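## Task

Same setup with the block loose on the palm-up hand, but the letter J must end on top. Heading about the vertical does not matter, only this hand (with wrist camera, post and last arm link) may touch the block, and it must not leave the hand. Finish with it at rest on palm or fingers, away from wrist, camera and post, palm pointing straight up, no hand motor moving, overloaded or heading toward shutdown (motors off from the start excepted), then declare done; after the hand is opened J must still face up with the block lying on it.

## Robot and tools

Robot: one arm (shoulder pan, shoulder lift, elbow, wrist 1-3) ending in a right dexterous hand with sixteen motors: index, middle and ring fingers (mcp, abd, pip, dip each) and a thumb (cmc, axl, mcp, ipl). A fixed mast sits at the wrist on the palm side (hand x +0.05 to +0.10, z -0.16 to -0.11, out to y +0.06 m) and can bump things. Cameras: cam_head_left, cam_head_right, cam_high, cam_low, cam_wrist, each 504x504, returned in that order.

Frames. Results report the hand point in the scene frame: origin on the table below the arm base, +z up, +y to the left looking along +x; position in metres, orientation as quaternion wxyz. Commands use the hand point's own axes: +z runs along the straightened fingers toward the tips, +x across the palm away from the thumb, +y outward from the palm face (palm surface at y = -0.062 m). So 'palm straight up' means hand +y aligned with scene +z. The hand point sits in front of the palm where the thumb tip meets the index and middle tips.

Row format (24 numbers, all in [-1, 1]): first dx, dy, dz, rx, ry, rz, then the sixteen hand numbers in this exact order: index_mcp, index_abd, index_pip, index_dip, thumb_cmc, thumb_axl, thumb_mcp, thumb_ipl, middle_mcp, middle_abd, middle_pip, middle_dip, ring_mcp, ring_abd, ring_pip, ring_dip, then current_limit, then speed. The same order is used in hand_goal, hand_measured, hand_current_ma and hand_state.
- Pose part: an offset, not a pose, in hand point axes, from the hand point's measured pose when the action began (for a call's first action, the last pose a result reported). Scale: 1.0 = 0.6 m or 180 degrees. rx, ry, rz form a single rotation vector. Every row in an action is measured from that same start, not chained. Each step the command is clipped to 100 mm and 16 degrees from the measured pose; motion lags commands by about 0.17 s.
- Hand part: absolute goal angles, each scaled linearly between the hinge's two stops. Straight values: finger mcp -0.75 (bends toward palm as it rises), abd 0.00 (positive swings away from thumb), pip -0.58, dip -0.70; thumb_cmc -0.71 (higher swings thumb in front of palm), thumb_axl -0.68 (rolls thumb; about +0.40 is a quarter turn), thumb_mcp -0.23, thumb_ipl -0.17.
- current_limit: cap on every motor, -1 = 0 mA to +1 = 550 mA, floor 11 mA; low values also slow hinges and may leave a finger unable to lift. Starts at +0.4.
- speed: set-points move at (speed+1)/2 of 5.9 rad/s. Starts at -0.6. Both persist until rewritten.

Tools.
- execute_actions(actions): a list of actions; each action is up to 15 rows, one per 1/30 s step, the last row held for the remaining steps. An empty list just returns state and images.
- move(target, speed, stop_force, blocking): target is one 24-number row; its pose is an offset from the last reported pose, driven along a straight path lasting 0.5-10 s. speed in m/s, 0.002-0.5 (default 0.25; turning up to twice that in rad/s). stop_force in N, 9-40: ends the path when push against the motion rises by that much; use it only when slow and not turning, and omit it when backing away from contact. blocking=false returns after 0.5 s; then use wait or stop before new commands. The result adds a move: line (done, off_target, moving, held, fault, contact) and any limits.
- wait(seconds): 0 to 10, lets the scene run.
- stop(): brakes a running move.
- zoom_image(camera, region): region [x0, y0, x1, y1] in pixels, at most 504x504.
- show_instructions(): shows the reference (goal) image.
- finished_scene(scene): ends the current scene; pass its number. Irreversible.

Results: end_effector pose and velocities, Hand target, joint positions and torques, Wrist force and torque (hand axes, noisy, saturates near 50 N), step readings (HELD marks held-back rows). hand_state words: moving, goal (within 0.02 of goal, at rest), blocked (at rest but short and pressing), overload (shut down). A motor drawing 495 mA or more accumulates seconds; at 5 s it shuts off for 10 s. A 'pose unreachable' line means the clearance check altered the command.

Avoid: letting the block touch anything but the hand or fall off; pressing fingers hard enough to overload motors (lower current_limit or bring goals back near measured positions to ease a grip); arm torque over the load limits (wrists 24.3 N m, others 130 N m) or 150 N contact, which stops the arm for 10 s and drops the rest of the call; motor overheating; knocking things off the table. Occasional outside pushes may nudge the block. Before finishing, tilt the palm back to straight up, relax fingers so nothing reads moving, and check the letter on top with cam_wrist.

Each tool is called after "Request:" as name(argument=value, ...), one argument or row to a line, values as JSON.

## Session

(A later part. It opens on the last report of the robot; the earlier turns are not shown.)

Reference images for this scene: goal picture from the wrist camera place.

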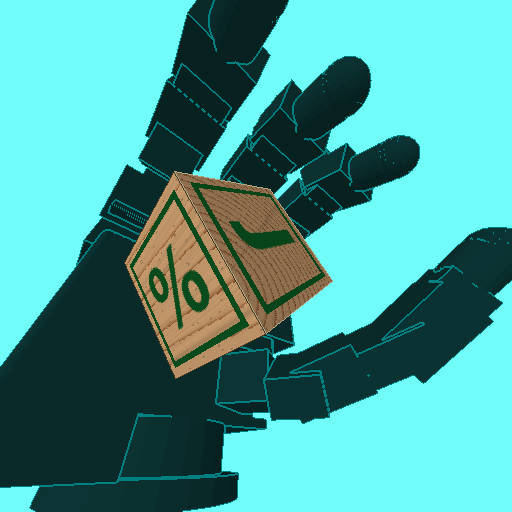

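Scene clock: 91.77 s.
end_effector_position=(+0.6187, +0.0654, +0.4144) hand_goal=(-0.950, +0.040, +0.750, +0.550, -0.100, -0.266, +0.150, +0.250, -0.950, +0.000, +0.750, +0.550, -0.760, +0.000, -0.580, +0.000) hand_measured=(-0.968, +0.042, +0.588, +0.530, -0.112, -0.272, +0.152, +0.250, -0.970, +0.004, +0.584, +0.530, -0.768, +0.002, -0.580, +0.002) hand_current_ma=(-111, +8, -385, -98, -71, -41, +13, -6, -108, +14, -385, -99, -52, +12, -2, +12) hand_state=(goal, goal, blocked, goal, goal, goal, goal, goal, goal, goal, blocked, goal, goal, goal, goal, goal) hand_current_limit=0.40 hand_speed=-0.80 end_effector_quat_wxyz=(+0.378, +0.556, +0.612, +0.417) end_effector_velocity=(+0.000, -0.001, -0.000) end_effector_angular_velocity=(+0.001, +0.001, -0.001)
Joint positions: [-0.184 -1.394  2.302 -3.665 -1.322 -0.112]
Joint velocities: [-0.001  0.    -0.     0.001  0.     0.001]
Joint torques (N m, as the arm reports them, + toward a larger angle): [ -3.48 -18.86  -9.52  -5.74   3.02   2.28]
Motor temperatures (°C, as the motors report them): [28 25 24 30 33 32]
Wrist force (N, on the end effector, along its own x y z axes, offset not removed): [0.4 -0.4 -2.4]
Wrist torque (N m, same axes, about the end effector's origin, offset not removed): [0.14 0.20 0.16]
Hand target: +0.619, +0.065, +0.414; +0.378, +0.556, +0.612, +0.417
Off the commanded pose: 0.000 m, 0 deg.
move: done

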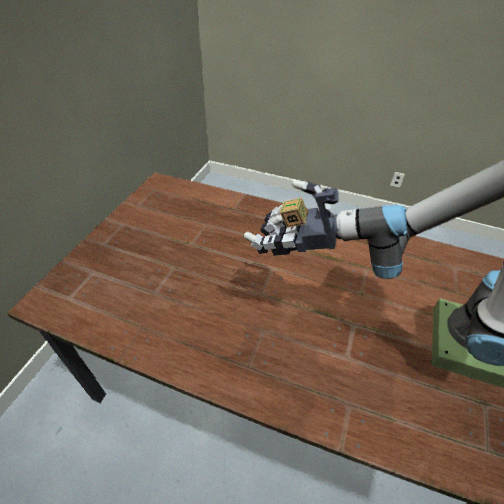

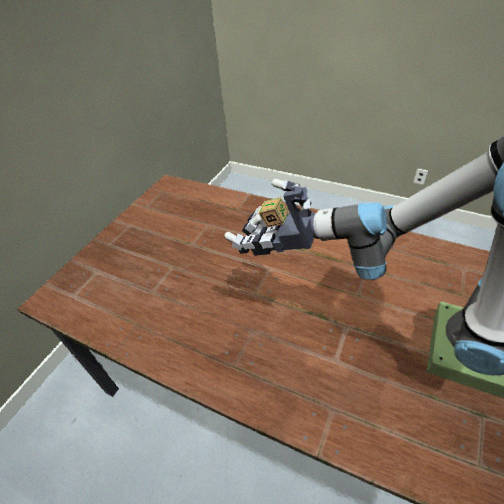

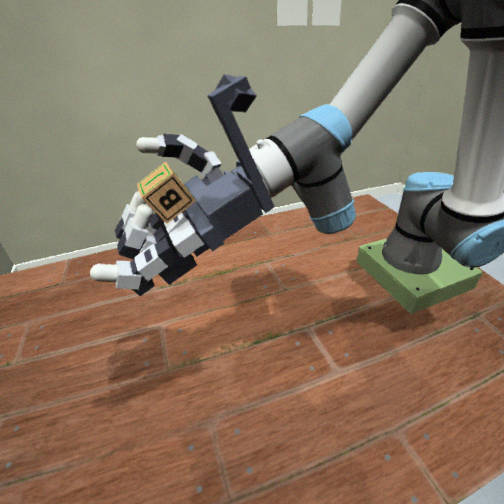

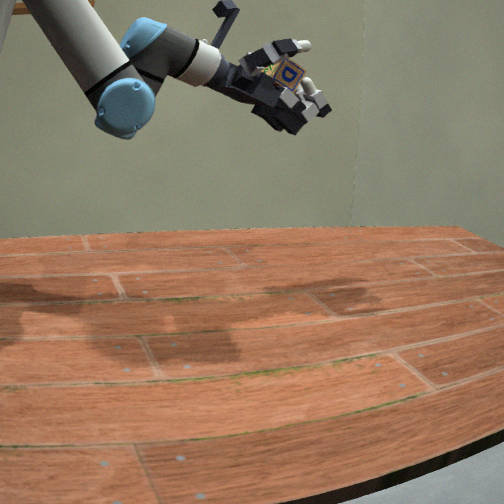

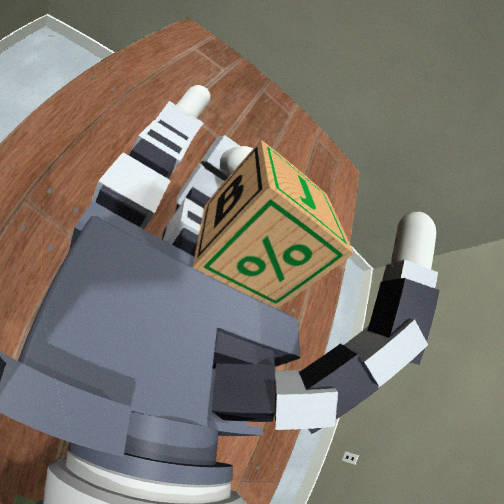

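Request:
execute_actions(
  actions=[
    [[0,0,0,0,0,0, -1,0.04,0.45,0.62, -0.1,-0.266,0.15,0.25, -1,0.0,0.45,0.62, -0.76,0.0,-0.58,0.0, 0.4,-0.7]],
    [[0,0,0,0,0,0, -1,0.04,0.55,0.6, -0.1,-0.266,0.15,0.25, -1,0.0,0.55,0.6, -0.76,0.0,-0.58,0.0, 0.4,-0.8]],
    [[0,0,0,0,0,0, -1,0.04,0.75,0.4, -0.1,-0.266,0.15,0.25, -1,0.0,0.75,0.4, -0.76,0.0,-0.58,0.0, 0.4,-0.8]],
    [[0,0,0,0,0,0, -1,0.04,0.85,0.3, -0.1,-0.266,0.15,0.25, -1,0.0,0.85,0.3, -0.76,0.0,-0.58,0.0, 0.4,-0.8]],
  ],
)

Request:
zoom_image(
  camera="cam_high",
  region=[100, 130, 250, 270],
)

Request:
zoom_image(
  camera="cam_low",
  region=[230, 40, 340, 130],
)

Scene clock: 101.13 s.
end_effector_position=(+0.6187, +0.0654, +0.4144) hand_goal=(-1.000, +0.040, +0.850, +0.300, -0.100, -0.266, +0.150, +0.250, -1.000, +0.000, +0.850, +0.300, -0.760, +0.000, -0.580, +0.000) hand_measured=(-1.000, +0.042, +0.844, +0.304, -0.112, -0.272, +0.152, +0.250, -1.000, +0.004, +0.844, +0.304, -0.768, +0.002, -0.580, +0.002) hand_current_ma=(-1, +8, -39, +17, -70, -41, +13, -6, -1, +14, -37, +20, -52, +12, -2, +12) hand_state=(goal, goal, goal, goal, goal, goal, goal, goal, goal, goal, goal, goal, goal, goal, goal, goal) hand_current_limit=0.40 hand_speed=-0.80 end_effector_quat_wxyz=(+0.378, +0.556, +0.612, +0.417) end_effector_velocity=(+0.000, -0.001, -0.000) end_effector_angular_velocity=(+0.000, +0.000, -0.001)
Joint positions: [-0.184 -1.394  2.302 -3.665 -1.322 -0.112]
Joint velocities: [-0.001  0.    -0.     0.    -0.     0.   ]
Joint torques (N m, as the arm reports them, + toward a larger angle): [  1.98 -20.62 -10.89  -4.79   2.44   2.07]
Motor temperatures (°C, as the motors report them): [28 25 24 30 33 32]
Wrist force (N, on the end effector, along its own x y z axes, offset not removed): [0.2 0.7 -0.7]
Wrist torque (N m, same axes, about the end effector's origin, offset not removed): [0.07 0.27 0.12]
Hand target: +0.619, +0.065, +0.414; +0.378, +0.556, +0.612, +0.417
Off the commanded pose: 0.000 m, 0 deg.
Step readings (end_effector_position; steps 1 to 15: 1st action; 16 to 30: 2nd action; 31 to 45: 3rd action; 46 to 60: 4th action):
0: (+0.6187, +0.0654, +0.4144)
1: (+0.6187, +0.0654, +0.4144)
2: (+0.6187, +0.0654, +0.4144)
4: (+0.6187, +0.0654, +0.4144)
8: (+0.6187, +0.0654, +0.4144)
15: (+0.6187, +0.0654, +0.4144)
16: (+0.6187, +0.0654, +0.4144)
17: (+0.6187, +0.0654, +0.4144)
19: (+0.6187, +0.0654, +0.4144)
23: (+0.6187, +0.0654, +0.4144)
30: (+0.6187, +0.0654, +0.4144)
31: (+0.6187, +0.0654, +0.4144)
32: (+0.6187, +0.0654, +0.4144)
34: (+0.6187, +0.0654, +0.4144)
38: (+0.6187, +0.0654, +0.4144)
45: (+0.6187, +0.0654, +0.4144)
46: (+0.6187, +0.0654, +0.4144)
47: (+0.6187, +0.0654, +0.4144)
49: (+0.6187, +0.0654, +0.4144)
53: (+0.6187, +0.0654, +0.4144)
60: end_effector_position above

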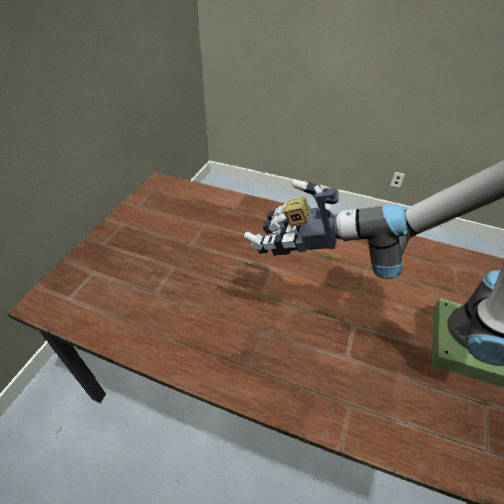

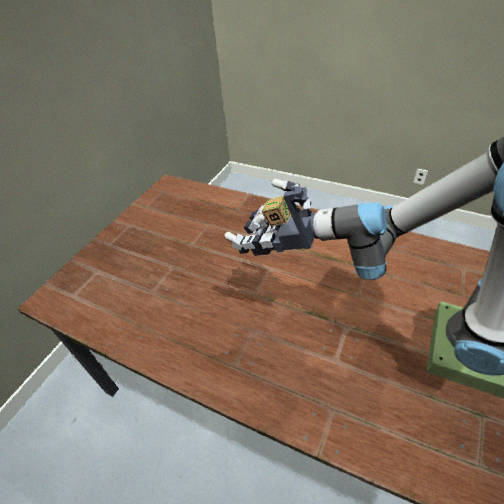

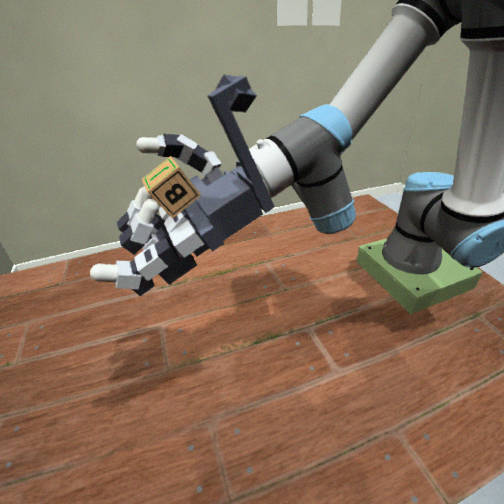

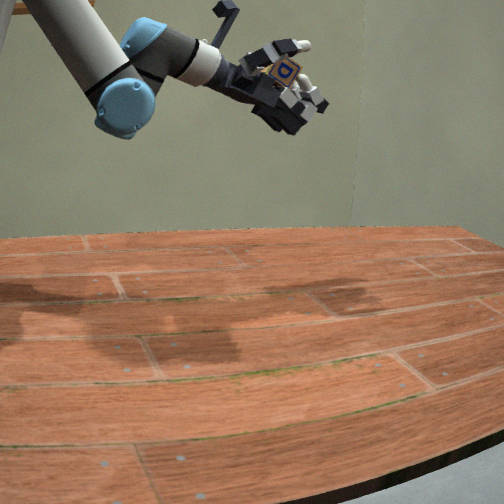

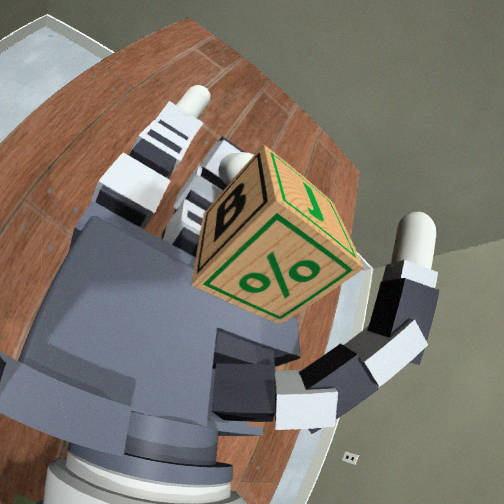

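Region (100, 130, 250, 270) of cam_high's 504x504 image, scaled by 3.360, with more detail than that image has; it fills the top 470 rows of this view, and the rest is white.

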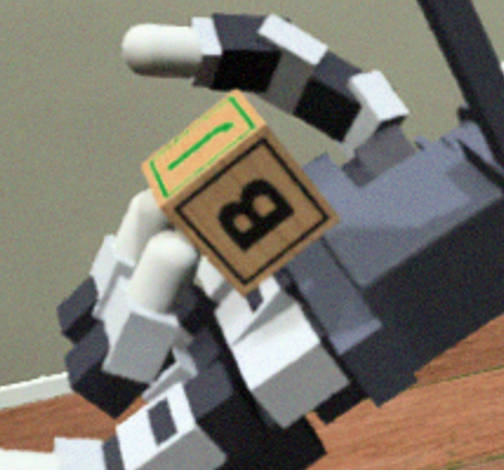

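Region (230, 40, 340, 130) of cam_low's 504x504 image, scaled by 4.582, with more detail than that image has; it fills the top 412 rows of this view, and the rest is white.

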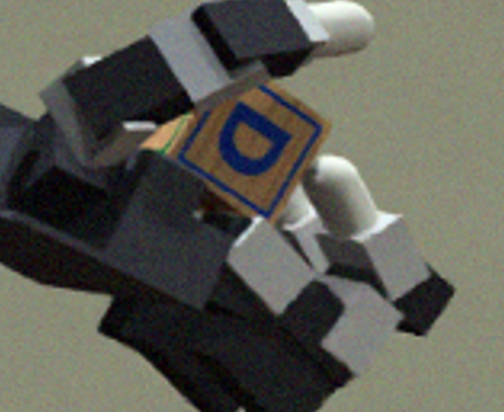

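Request:
move(
  target=[0,0,0,-0.12,0,0, -0.78,0.04,0.97,0.25, -0.1,-0.266,0.15,0.25, -0.78,0.0,0.97,0.25, -0.76,0.0,-0.58,0.0, 0.4,-0.93],
  speed=0.13,
)

Request:
zoom_image(
  camera="cam_high",
  region=[60, 130, 240, 290],
)

Request:
zoom_image(
  camera="cam_low",
  region=[230, 40, 360, 140],
)

Scene clock: 106.00 s.
end_effector_position=(+0.6187, +0.0654, +0.4144) hand_goal=(-0.780, +0.040, +0.970, +0.250, -0.100, -0.266, +0.150, +0.250, -0.780, +0.000, +0.970, +0.250, -0.760, +0.000, -0.580, +0.000) hand_measured=(-0.798, +0.042, +0.968, +0.252, -0.112, -0.272, +0.152, +0.250, -0.800, +0.004, +0.966, +0.252, -0.768, +0.002, -0.580, +0.002) hand_current_ma=(-108, +8, -16, +12, -70, -41, +13, -6, -113, +14, -25, +9, -52, +12, -2, +12) hand_state=(goal, goal, goal, goal, goal, goal, goal, goal, goal, goal, goal, goal, goal, goal, goal, goal) hand_current_limit=0.40 hand_speed=-0.93 end_effector_quat_wxyz=(+0.476, +0.476, +0.523, +0.523) end_effector_velocity=(+0.000, +0.000, +0.000) end_effector_angular_velocity=(+0.001, -0.015, -0.000)
Joint positions: [-0.175 -1.055  2.205 -4.295 -1.308 -0.011]
Joint velocities: [ 0.001  0.012 -0.008 -0.019 -0.001  0.004]
Joint torques (N m, as the arm reports them, + toward a larger angle): [  6.86 -28.39 -17.69  -4.77  -2.4    2.14]
Motor temperatures (°C, as the motors report them): [28 25 24 30 33 32]
Wrist force (N, on the end effector, along its own x y z axes, offset not removed): [-1.2 1.9 -0.8]
Wrist torque (N m, same axes, about the end effector's origin, offset not removed): [0.29 0.26 0.08]
Hand target: +0.619, +0.065, +0.414; +0.476, +0.475, +0.523, +0.524
Off the commanded pose: 0.000 m, 0 deg.
move: done

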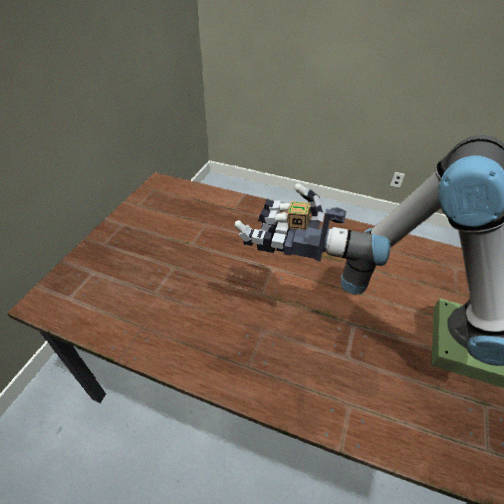

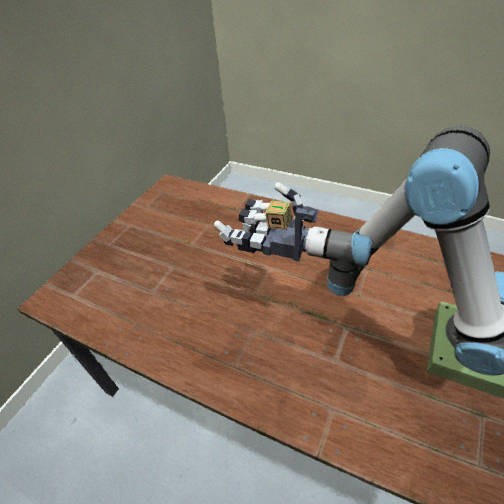

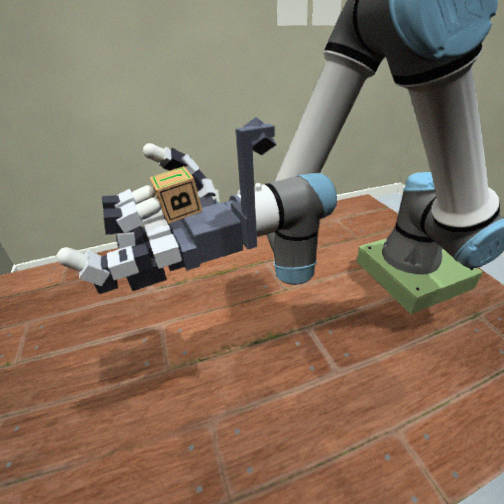

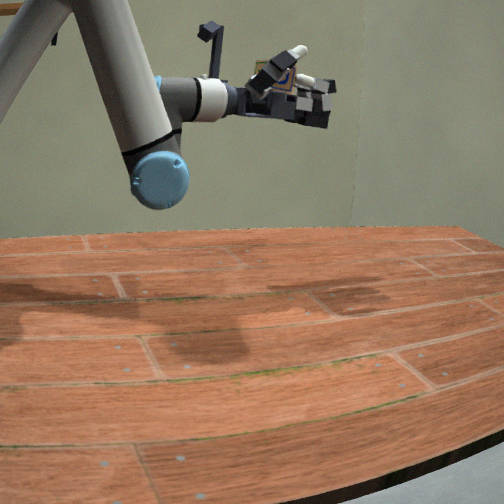

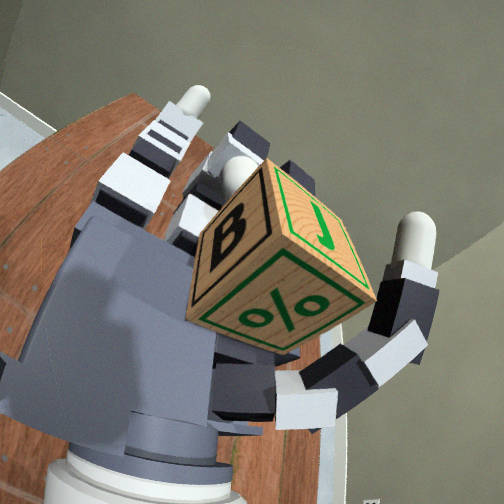

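Region (60, 130, 240, 290) of cam_high's 504x504 image, scaled by 2.800, with more detail than that image has.

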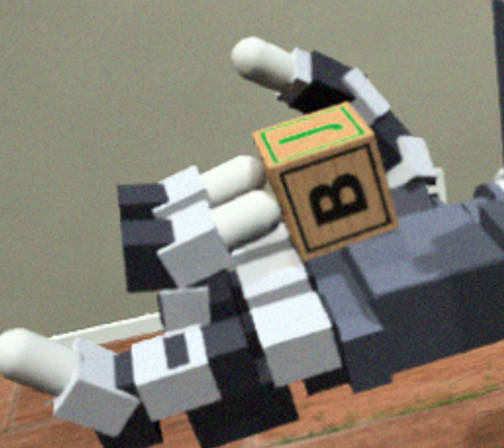

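Region (230, 40, 360, 140) of cam_low's 504x504 image, scaled by 3.877, with more detail than that image has; it fills the top 388 rows of this view, and the rest is white.

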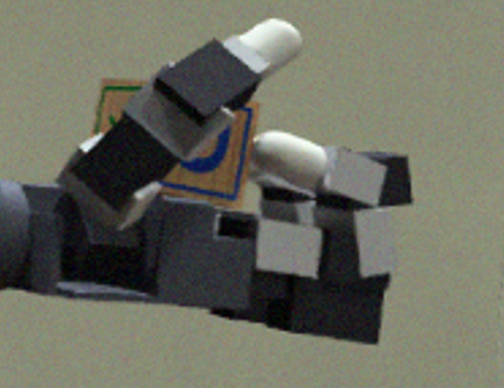

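Request:
move(
  target=[0,0,0,0,0,-0.045, -0.68,0.25,0.97,0.25, 0.3,-0.266,0.15,0.25, -0.68,0.2,0.97,0.25, -0.6,0.25,0,0.0, 0.4,-0.8],
  speed=0.1,
)

Request:
zoom_image(
  camera="cam_high",
  region=[60, 130, 240, 290],
)

Request:
zoom_image(
  camera="cam_low",
  region=[230, 40, 360, 140],
)

Scene clock: 112.30 s.
end_effector_position=(+0.6187, +0.0654, +0.4143) hand_goal=(-0.680, +0.250, +0.970, +0.250, +0.300, -0.266, +0.150, +0.250, -0.680, +0.200, +0.970, +0.250, -0.600, +0.250, +0.000, +0.000) hand_measured=(-0.696, +0.248, +0.968, +0.252, +0.266, -0.264, +0.140, +0.250, -0.700, +0.194, +0.964, +0.252, -0.622, +0.248, -0.006, +0.002) hand_current_ma=(-100, -13, -8, +12, -198, +12, -64, -4, -111, -25, -39, +9, -130, -10, -34, +12) hand_state=(goal, goal, goal, goal, blocked, goal, goal, goal, goal, goal, goal, goal, blocked, goal, goal, goal) hand_current_limit=0.40 hand_speed=-0.80 end_effector_quat_wxyz=(+0.511, +0.438, +0.555, +0.488) end_effector_velocity=(-0.000, -0.000, +0.000) end_effector_angular_velocity=(-0.000, -0.000, -0.000)
Joint positions: [-0.207 -1.05   2.207 -4.302 -1.276 -0.153]
Joint velocities: [-0. -0.  0. -0.  0. -0.]
Joint torques (N m, as the arm reports them, + toward a larger angle): [ -5.82 -33.65  -3.83  -3.98   2.81  -1.87]
Motor temperatures (°C, as the motors report them): [28 25 24 30 33 32]
Wrist force (N, on the end effector, along its own x y z axes, offset not removed): [-2.0 2.0 0.9]
Wrist torque (N m, same axes, about the end effector's origin, offset not removed): [0.26 0.31 0.02]
Hand target: +0.619, +0.065, +0.414; +0.511, +0.438, +0.555, +0.488
Off the commanded pose: 0.000 m, 0 deg.
move: done

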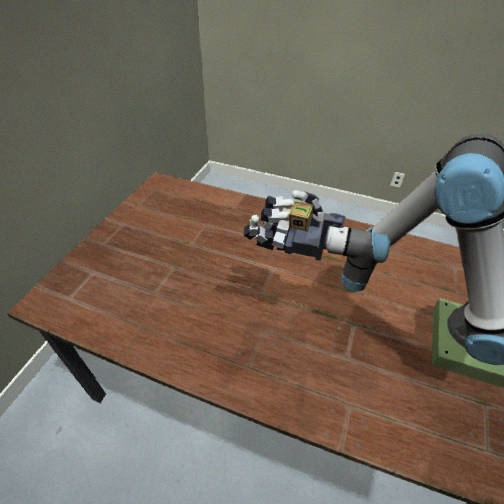

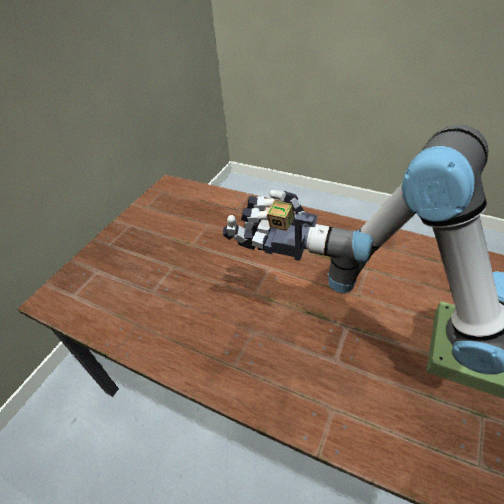

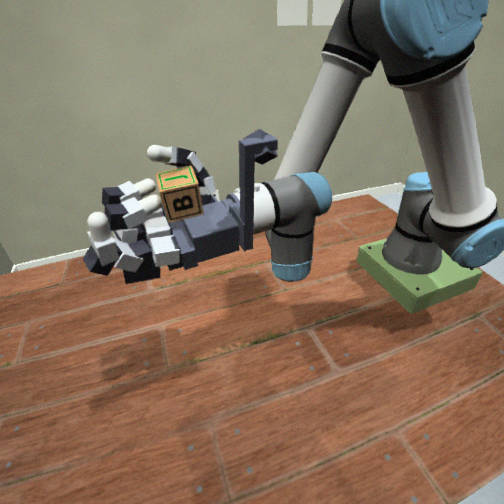

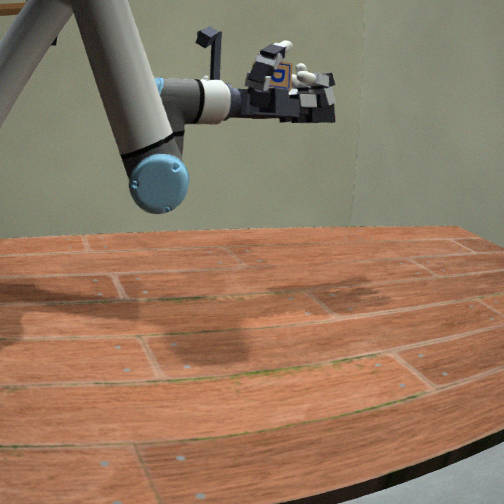

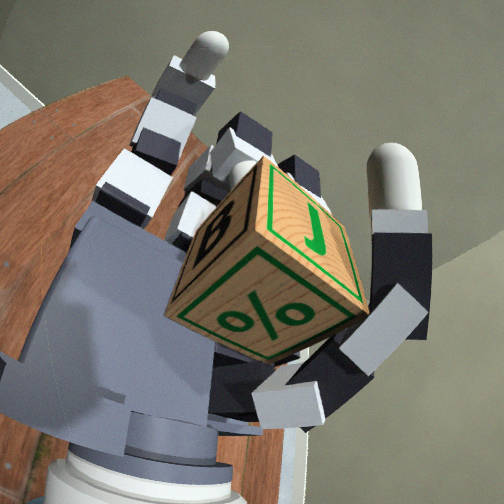

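Region (60, 130, 240, 290) of cam_high's 504x504 image, scaled by 2.800, with more detail than that image has.

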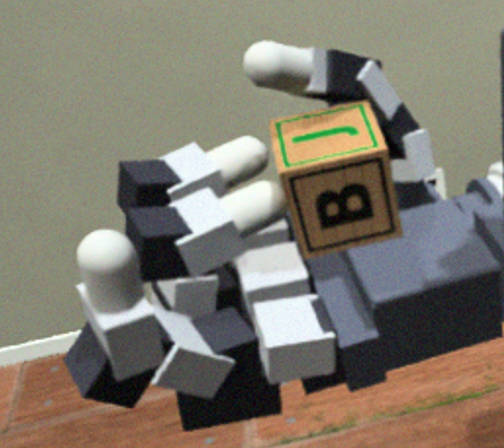

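Region (230, 40, 360, 140) of cam_low's 504x504 image, scaled by 3.877, with more detail than that image has; it fills the top 388 rows of this view, and the rest is white.

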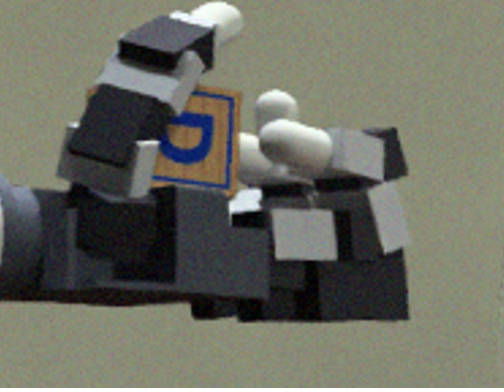

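Request:
move(
  target=[0,0,0,0,0,0, -0.52,0.1,0.97,0.2, 0.45,-0.266,0.15,0.25, -0.74,0.1,0.97,0.25, -0.6,0.25,0,0.0, 0.4,-0.8],
)

Request:
zoom_image(
  camera="cam_high",
  region=[60, 130, 240, 290],
)

Scene clock: 115.77 s.
end_effector_position=(+0.6187, +0.0654, +0.4143) hand_goal=(-0.520, +0.100, +0.970, +0.200, +0.450, -0.266, +0.150, +0.250, -0.740, +0.100, +0.970, +0.250, -0.600, +0.250, +0.000, +0.000) hand_measured=(-0.536, +0.104, +0.970, +0.204, +0.414, -0.260, +0.136, +0.250, -0.764, +0.092, +0.962, +0.252, -0.622, +0.248, -0.006, +0.002) hand_current_ma=(-93, +15, -5, +23, -213, +37, -96, -4, -137, -36, -49, +14, -130, -10, -34, +12) hand_state=(goal, goal, goal, goal, blocked, goal, goal, goal, blocked, goal, goal, goal, blocked, goal, goal, goal) hand_current_limit=0.40 hand_speed=-0.80 end_effector_quat_wxyz=(+0.511, +0.438, +0.555, +0.488) end_effector_velocity=(+0.000, -0.000, +0.000) end_effector_angular_velocity=(+0.000, -0.000, -0.000)
Joint positions: [-0.207 -1.05   2.207 -4.302 -1.276 -0.153]
Joint velocities: [ 0.  0. -0. -0. -0.  0.]
Joint torques (N m, as the arm reports them, + toward a larger angle): [ -4.76 -38.71  -4.44  -0.15   2.29   0.19]
Motor temperatures (°C, as the motors report them): [28 25 24 30 33 32]
Wrist force (N, on the end effector, along its own x y z axes, offset not removed): [0.4 0.8 -1.1]
Wrist torque (N m, same axes, about the end effector's origin, offset not removed): [0.22 0.02 0.12]
Hand target: +0.619, +0.065, +0.414; +0.511, +0.438, +0.555, +0.488
Off the commanded pose: 0.000 m, 0 deg.
move: done

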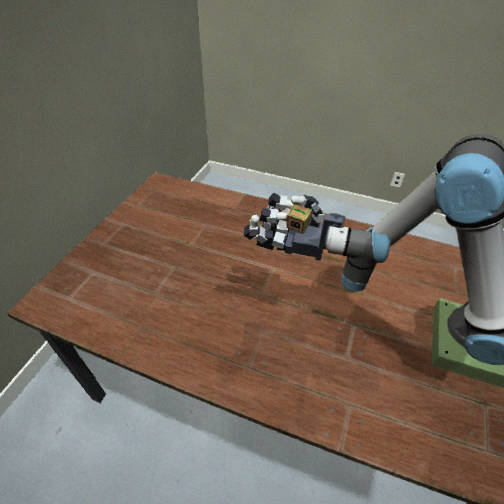

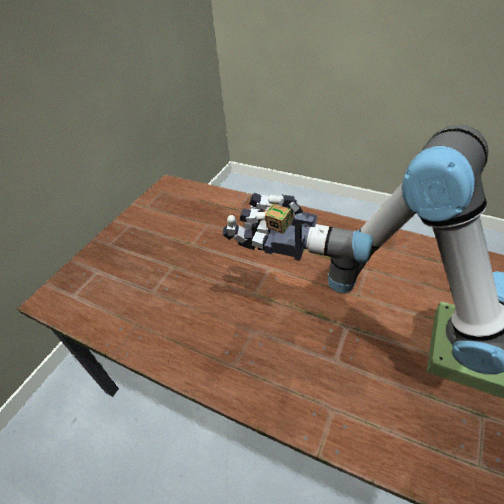

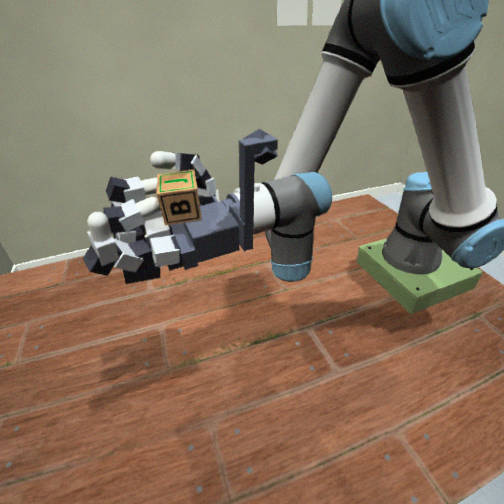

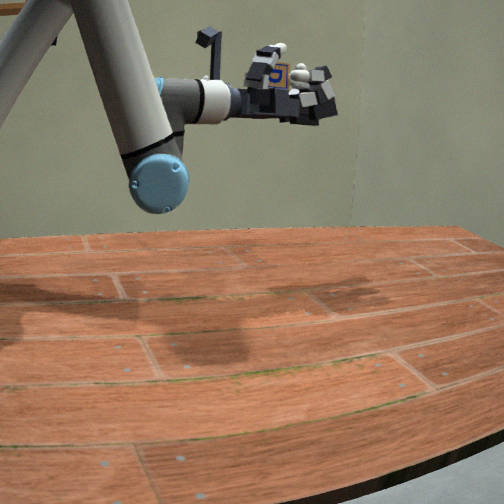

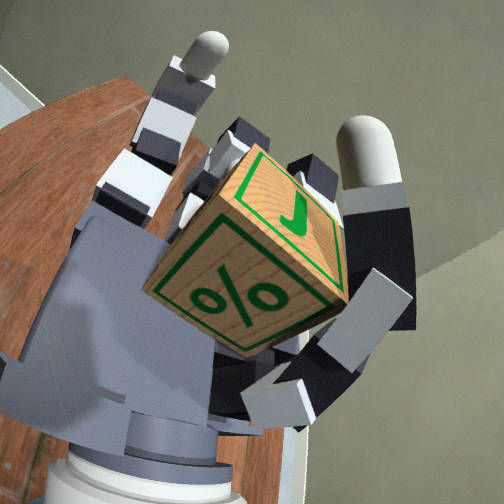

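Region (60, 130, 240, 290) of cam_high's 504x504 image, scaled by 2.800, with more detail than that image has.

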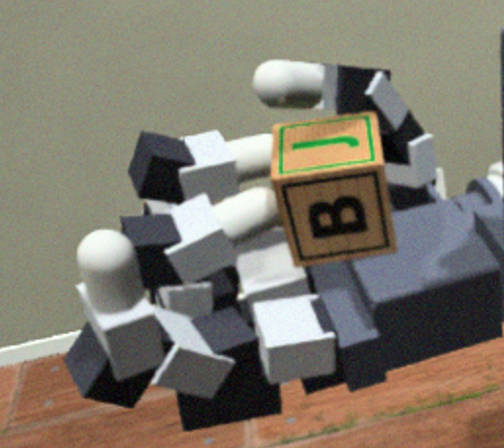

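Request:
execute_actions(
  actions=[
    [[0,0,0,0,0,0.02, -0.52,0.1,0.97,0.2, 0.1,-0.266,0.0,0.0, -0.72,0.05,0.97,0.25, -0.6,0.25,0,0.0, 0.4,-0.6]],
    [[0,0,0,0,0,0, -0.42,0.1,0.97,0.15, 0.1,-0.266,0.0,0.0, -0.5,0.05,0.97,0.15, -0.6,0.25,0,0.0, 0.4,-0.8]],
    [[0,0,0,0,0,0, -0.42,0.1,0.97,0.15, 0.1,-0.266,0.0,0.0, -0.45,0.05,0.97,0.1, -0.6,0.25,0,0.0, 0.4,-0.8]],
  ],
)

Request:
zoom_image(
  camera="cam_high",
  region=[80, 130, 260, 290],
)

Scene clock: 119.83 s.
end_effector_position=(+0.6187, +0.0654, +0.4143) hand_goal=(-0.420, +0.100, +0.970, +0.150, +0.100, -0.266, +0.000, +0.000, -0.450, +0.050, +0.970, +0.100, -0.600, +0.250, +0.000, +0.000) hand_measured=(-0.434, +0.104, +0.970, +0.154, +0.098, -0.264, +0.002, +0.004, -0.466, +0.054, +0.970, +0.106, -0.622, +0.248, -0.006, +0.002) hand_current_ma=(-88, +15, -4, +23, -9, +7, +20, +21, -96, +15, -2, +30, -129, -10, -34, +12) hand_state=(goal, goal, goal, goal, goal, goal, goal, goal, goal, goal, goal, goal, blocked, goal, goal, goal) hand_current_limit=0.40 hand_speed=-0.80 end_effector_quat_wxyz=(+0.496, +0.455, +0.542, +0.504) end_effector_velocity=(-0.000, +0.000, +0.000) end_effector_angular_velocity=(+0.002, -0.000, +0.001)
Joint positions: [-0.193 -1.052  2.206 -4.299 -1.29  -0.091]
Joint velocities: [ 0.001  0.    -0.    -0.     0.     0.002]
Joint torques (N m, as the arm reports them, + toward a larger angle): [  1.16 -42.35 -16.35   0.1    1.99  -1.8 ]
Motor temperatures (°C, as the motors report them): [28 25 24 30 33 32]
Wrist force (N, on the end effector, along its own x y z axes, offset not removed): [0.4 0.9 -0.2]
Wrist torque (N m, same axes, about the end effector's origin, offset not removed): [0.14 0.18 0.16]
Hand target: +0.619, +0.065, +0.414; +0.496, +0.455, +0.542, +0.504
Off the commanded pose: 0.000 m, 0 deg.
Step readings (end_effector_position; steps 1 to 15: 1st action; 16 to 30: 2nd action; 31 to 45: 3rd action):
0: (+0.6187, +0.0654, +0.4143)
1: (+0.6187, +0.0654, +0.4143)
2: (+0.6186, +0.0656, +0.4143)
4: (+0.6186, +0.0656, +0.4142)
8: (+0.6186, +0.0654, +0.4142)
15: (+0.6187, +0.0654, +0.4143)
16: (+0.6187, +0.0654, +0.4143)
17: (+0.6187, +0.0654, +0.4143)
19: (+0.6187, +0.0654, +0.4143)
23: (+0.6187, +0.0654, +0.4143)
30: (+0.6187, +0.0654, +0.4143)
31: (+0.6187, +0.0654, +0.4143)
32: (+0.6187, +0.0654, +0.4143)
34: (+0.6187, +0.0654, +0.4143)
38: (+0.6187, +0.0654, +0.4143)
45: end_effector_position above

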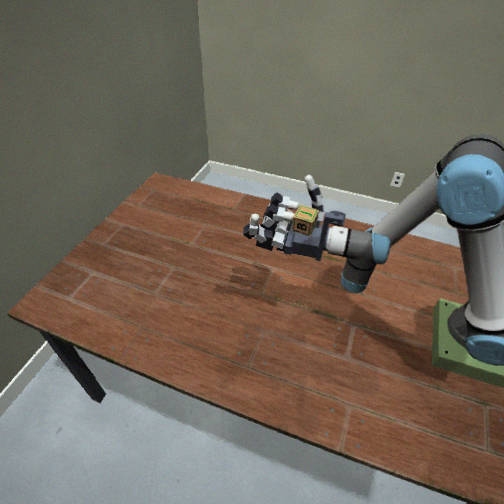

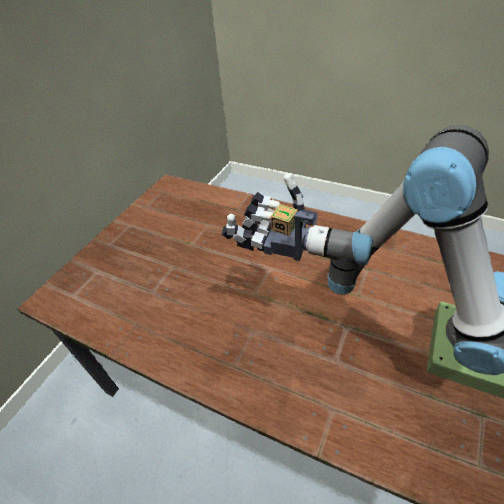

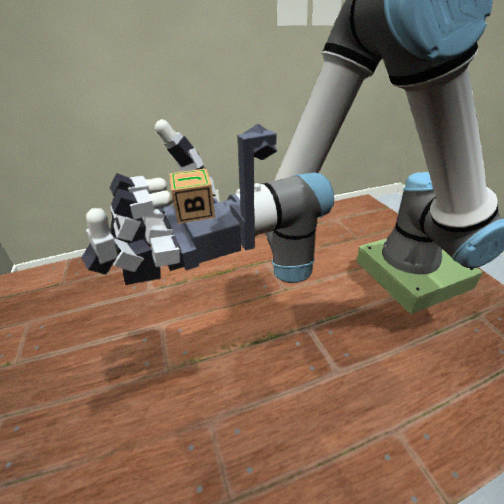

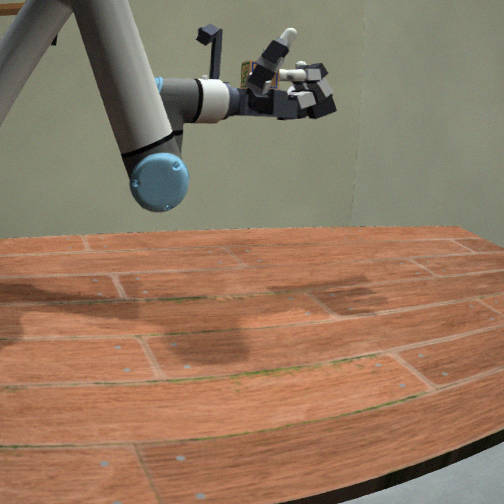

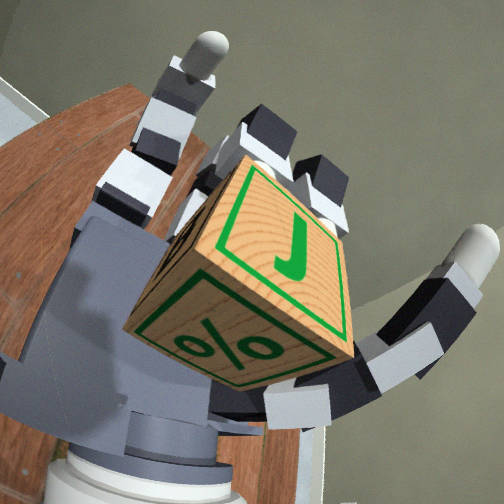

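Region (80, 130, 260, 290) of cam_high's 504x504 image, scaled by 2.800, with more detail than that image has.

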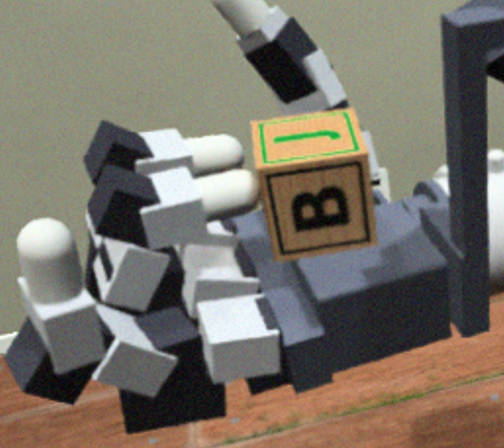

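The block is now flat on the palm. I'll withdraw the fingers, level the hand and open it.

Request:
execute_actions(
  actions=[
    [[0,0,0,0,0,0.025, -0.7,0.05,0.97,0.25, -0.1,-0.266,0.0,0.0, -0.7,0.0,0.97,0.25, -0.6,0.1,0,0.0, 0.4,-0.6]],
    [[0,0,0,0,0,0, -0.7,0,0.2,0.25, -0.4,-0.266,0.0,0.0, -0.7,0.0,0.2,0.25, -0.7,0,0,0.0, 0.4,-0.2]],
    [[0,0,0,0,0,0, -0.7,0,-0.4,-0.4, -0.6,-0.266,0.0,0.0, -0.7,0.0,-0.4,-0.4, -0.7,0,-0.4,-0.4, 0.4,-0.2]],
  ],
)

Request:
wait(
  seconds=1,
)

Request:
zoom_image(
  camera="cam_low",
  region=[200, 40, 330, 140],
)

Scene clock: 126.27 s.
end_effector_position=(+0.6187, +0.0655, +0.4143) hand_goal=(-0.700, +0.000, -0.400, -0.400, -0.600, -0.266, +0.000, +0.000, -0.700, +0.000, -0.400, -0.400, -0.700, +0.000, -0.400, -0.400) hand_measured=(-0.708, +0.004, -0.132, -0.302, -0.608, -0.266, +0.000, +0.002, -0.708, +0.004, -0.124, -0.306, -0.710, +0.002, -0.400, -0.398) hand_current_ma=(-48, +14, +49, +73, -46, -1, -6, +9, -48, +16, +48, +71, -54, +14, -2, +12) hand_state=(goal, goal, moving, moving, goal, goal, goal, goal, goal, goal, moving, moving, goal, goal, goal, goal) hand_current_limit=0.40 hand_speed=-0.20 end_effector_quat_wxyz=(+0.476, +0.475, +0.524, +0.523) end_effector_velocity=(-0.000, +0.000, +0.000) end_effector_angular_velocity=(-0.001, -0.000, -0.000)
Joint positions: [-0.176 -1.055  2.205 -4.295 -1.307 -0.014]
Joint velocities: [ 0.    -0.     0.    -0.    -0.001 -0.001]
Joint torques (N m, as the arm reports them, + toward a larger angle): [ -0.68 -41.59 -14.91  -0.42   1.92  -1.65]
Motor temperatures (°C, as the motors report them): [28 25 24 30 33 32]
Wrist force (N, on the end effector, along its own x y z axes, offset not removed): [-1.3 0.9 0.1]
Wrist torque (N m, same axes, about the end effector's origin, offset not removed): [0.03 0.40 -0.03]
Hand target: +0.619, +0.065, +0.414; +0.476, +0.475, +0.524, +0.523
Off the commanded pose: 0.000 m, 0 deg.
Step readings (end_effector_position; steps 1 to 15: 1st action; 16 to 30: 2nd action; 31 to 45: 3rd action):
0: (+0.6187, +0.0654, +0.4143)
1: (+0.6186, +0.0655, +0.4143)
2: (+0.6186, +0.0659, +0.4144)
4: (+0.6186, +0.0657, +0.4143)
8: (+0.6186, +0.0655, +0.4143)
15: (+0.6187, +0.0654, +0.4143)
16: (+0.6187, +0.0654, +0.4143)
17: (+0.6187, +0.0654, +0.4143)
19: (+0.6187, +0.0654, +0.4143)
23: (+0.6187, +0.0654, +0.4143)
30: (+0.6187, +0.0654, +0.4143)
31: (+0.6187, +0.0655, +0.4143)
32: (+0.6187, +0.0655, +0.4143)
34: (+0.6187, +0.0655, +0.4143)
38: (+0.6187, +0.0655, +0.4143)
45: end_effector_position above

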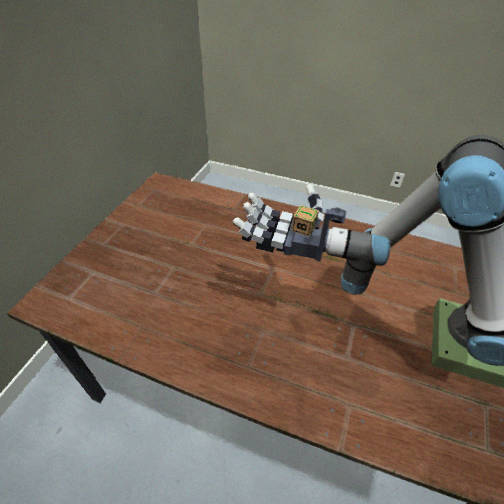

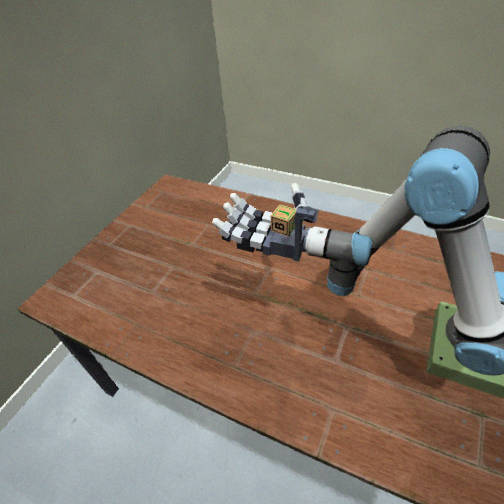

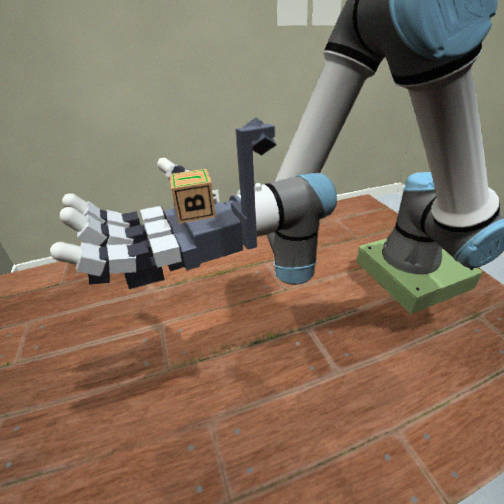

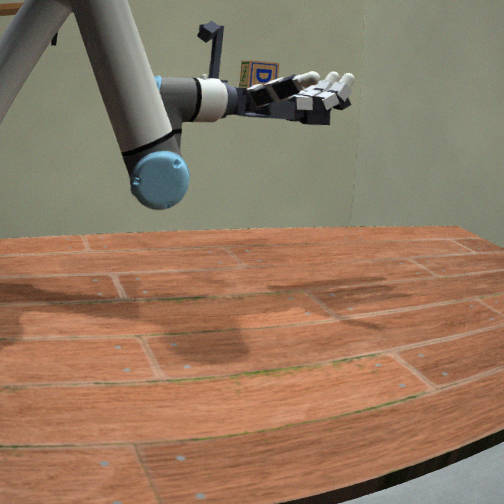

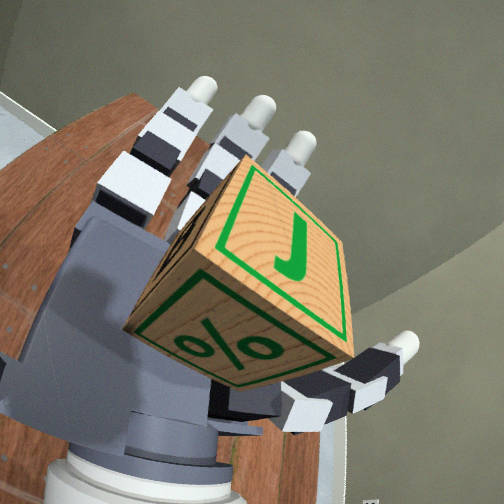

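Scene clock: 127.27 s.
end_effector_position=(+0.6187, +0.0655, +0.4143) hand_goal=(-0.700, +0.000, -0.400, -0.400, -0.600, -0.266, +0.000, +0.000, -0.700, +0.000, -0.400, -0.400, -0.700, +0.000, -0.400, -0.400) hand_measured=(-0.708, +0.004, -0.400, -0.398, -0.608, -0.266, +0.000, +0.002, -0.710, +0.004, -0.400, -0.398, -0.710, +0.002, -0.400, -0.398) hand_current_ma=(-53, +14, -2, +12, -46, -1, -6, +9, -53, +16, -2, +12, -54, +14, -2, +12) hand_state=(goal, goal, goal, goal, goal, goal, goal, goal, goal, goal, goal, goal, goal, goal, goal, goal) hand_current_limit=0.40 hand_speed=-0.20 end_effector_quat_wxyz=(+0.476, +0.475, +0.524, +0.523) end_effector_velocity=(-0.000, +0.000, +0.000) end_effector_angular_velocity=(-0.001, -0.000, +0.000)
Joint positions: [-0.176 -1.055  2.205 -4.295 -1.307 -0.014]
Joint velocities: [ 0.    -0.     0.     0.     0.    -0.001]
Joint torques (N m, as the arm reports them, + toward a larger angle): [ -1.02 -40.99 -15.19  -0.32  -0.87  -0.96]
Motor temperatures (°C, as the motors report them): [28 25 24 30 33 32]
Wrist force (N, on the end effector, along its own x y z axes, offset not removed): [-1.8 0.3 0.1]
Wrist torque (N m, same axes, about the end effector's origin, offset not removed): [0.04 0.47 0.01]
Hand target: +0.619, +0.065, +0.414; +0.476, +0.475, +0.524, +0.523
Off the commanded pose: 0.000 m, 0 deg.
wait: 1.00 s; at rest by 0.40 s

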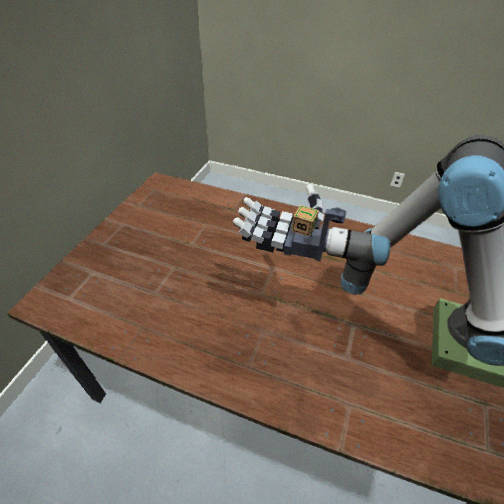

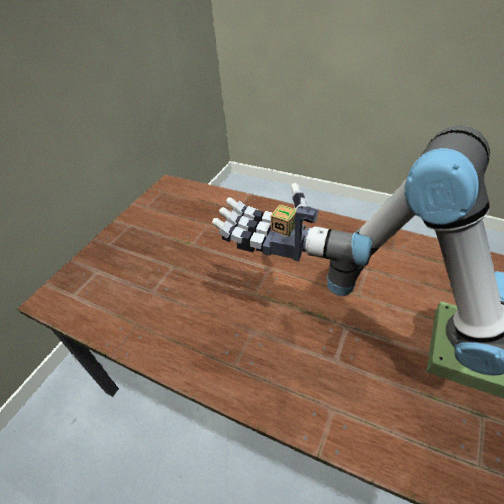

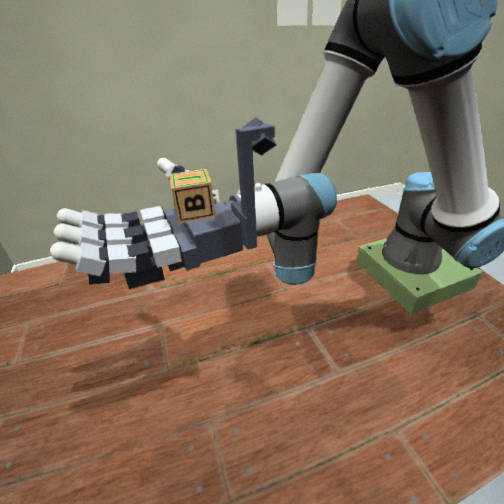

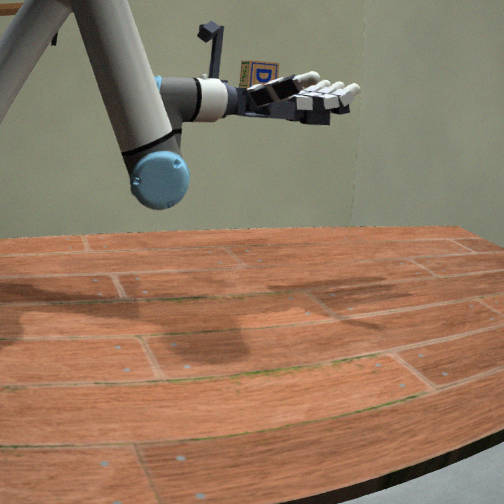

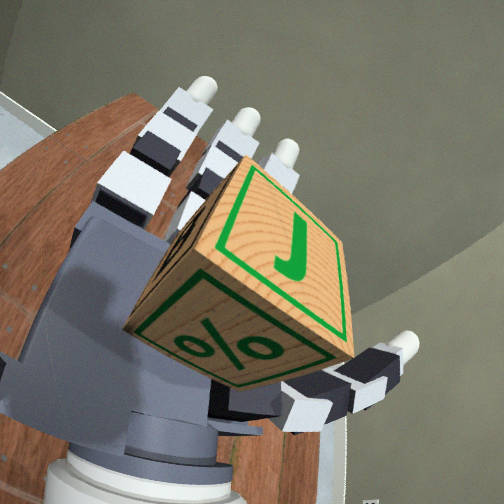

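Region (200, 40, 330, 140) of cam_low's 504x504 image, scaled by 3.877, with more detail than that image has; it fills the top 388 rows of this view, and the rest is white.

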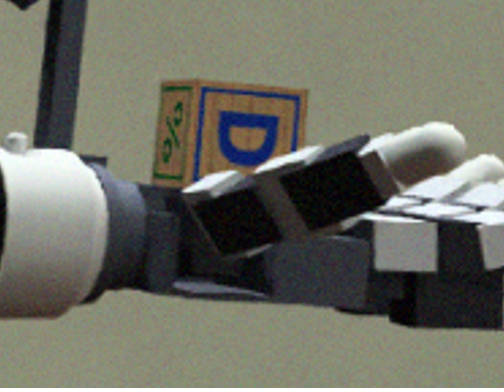

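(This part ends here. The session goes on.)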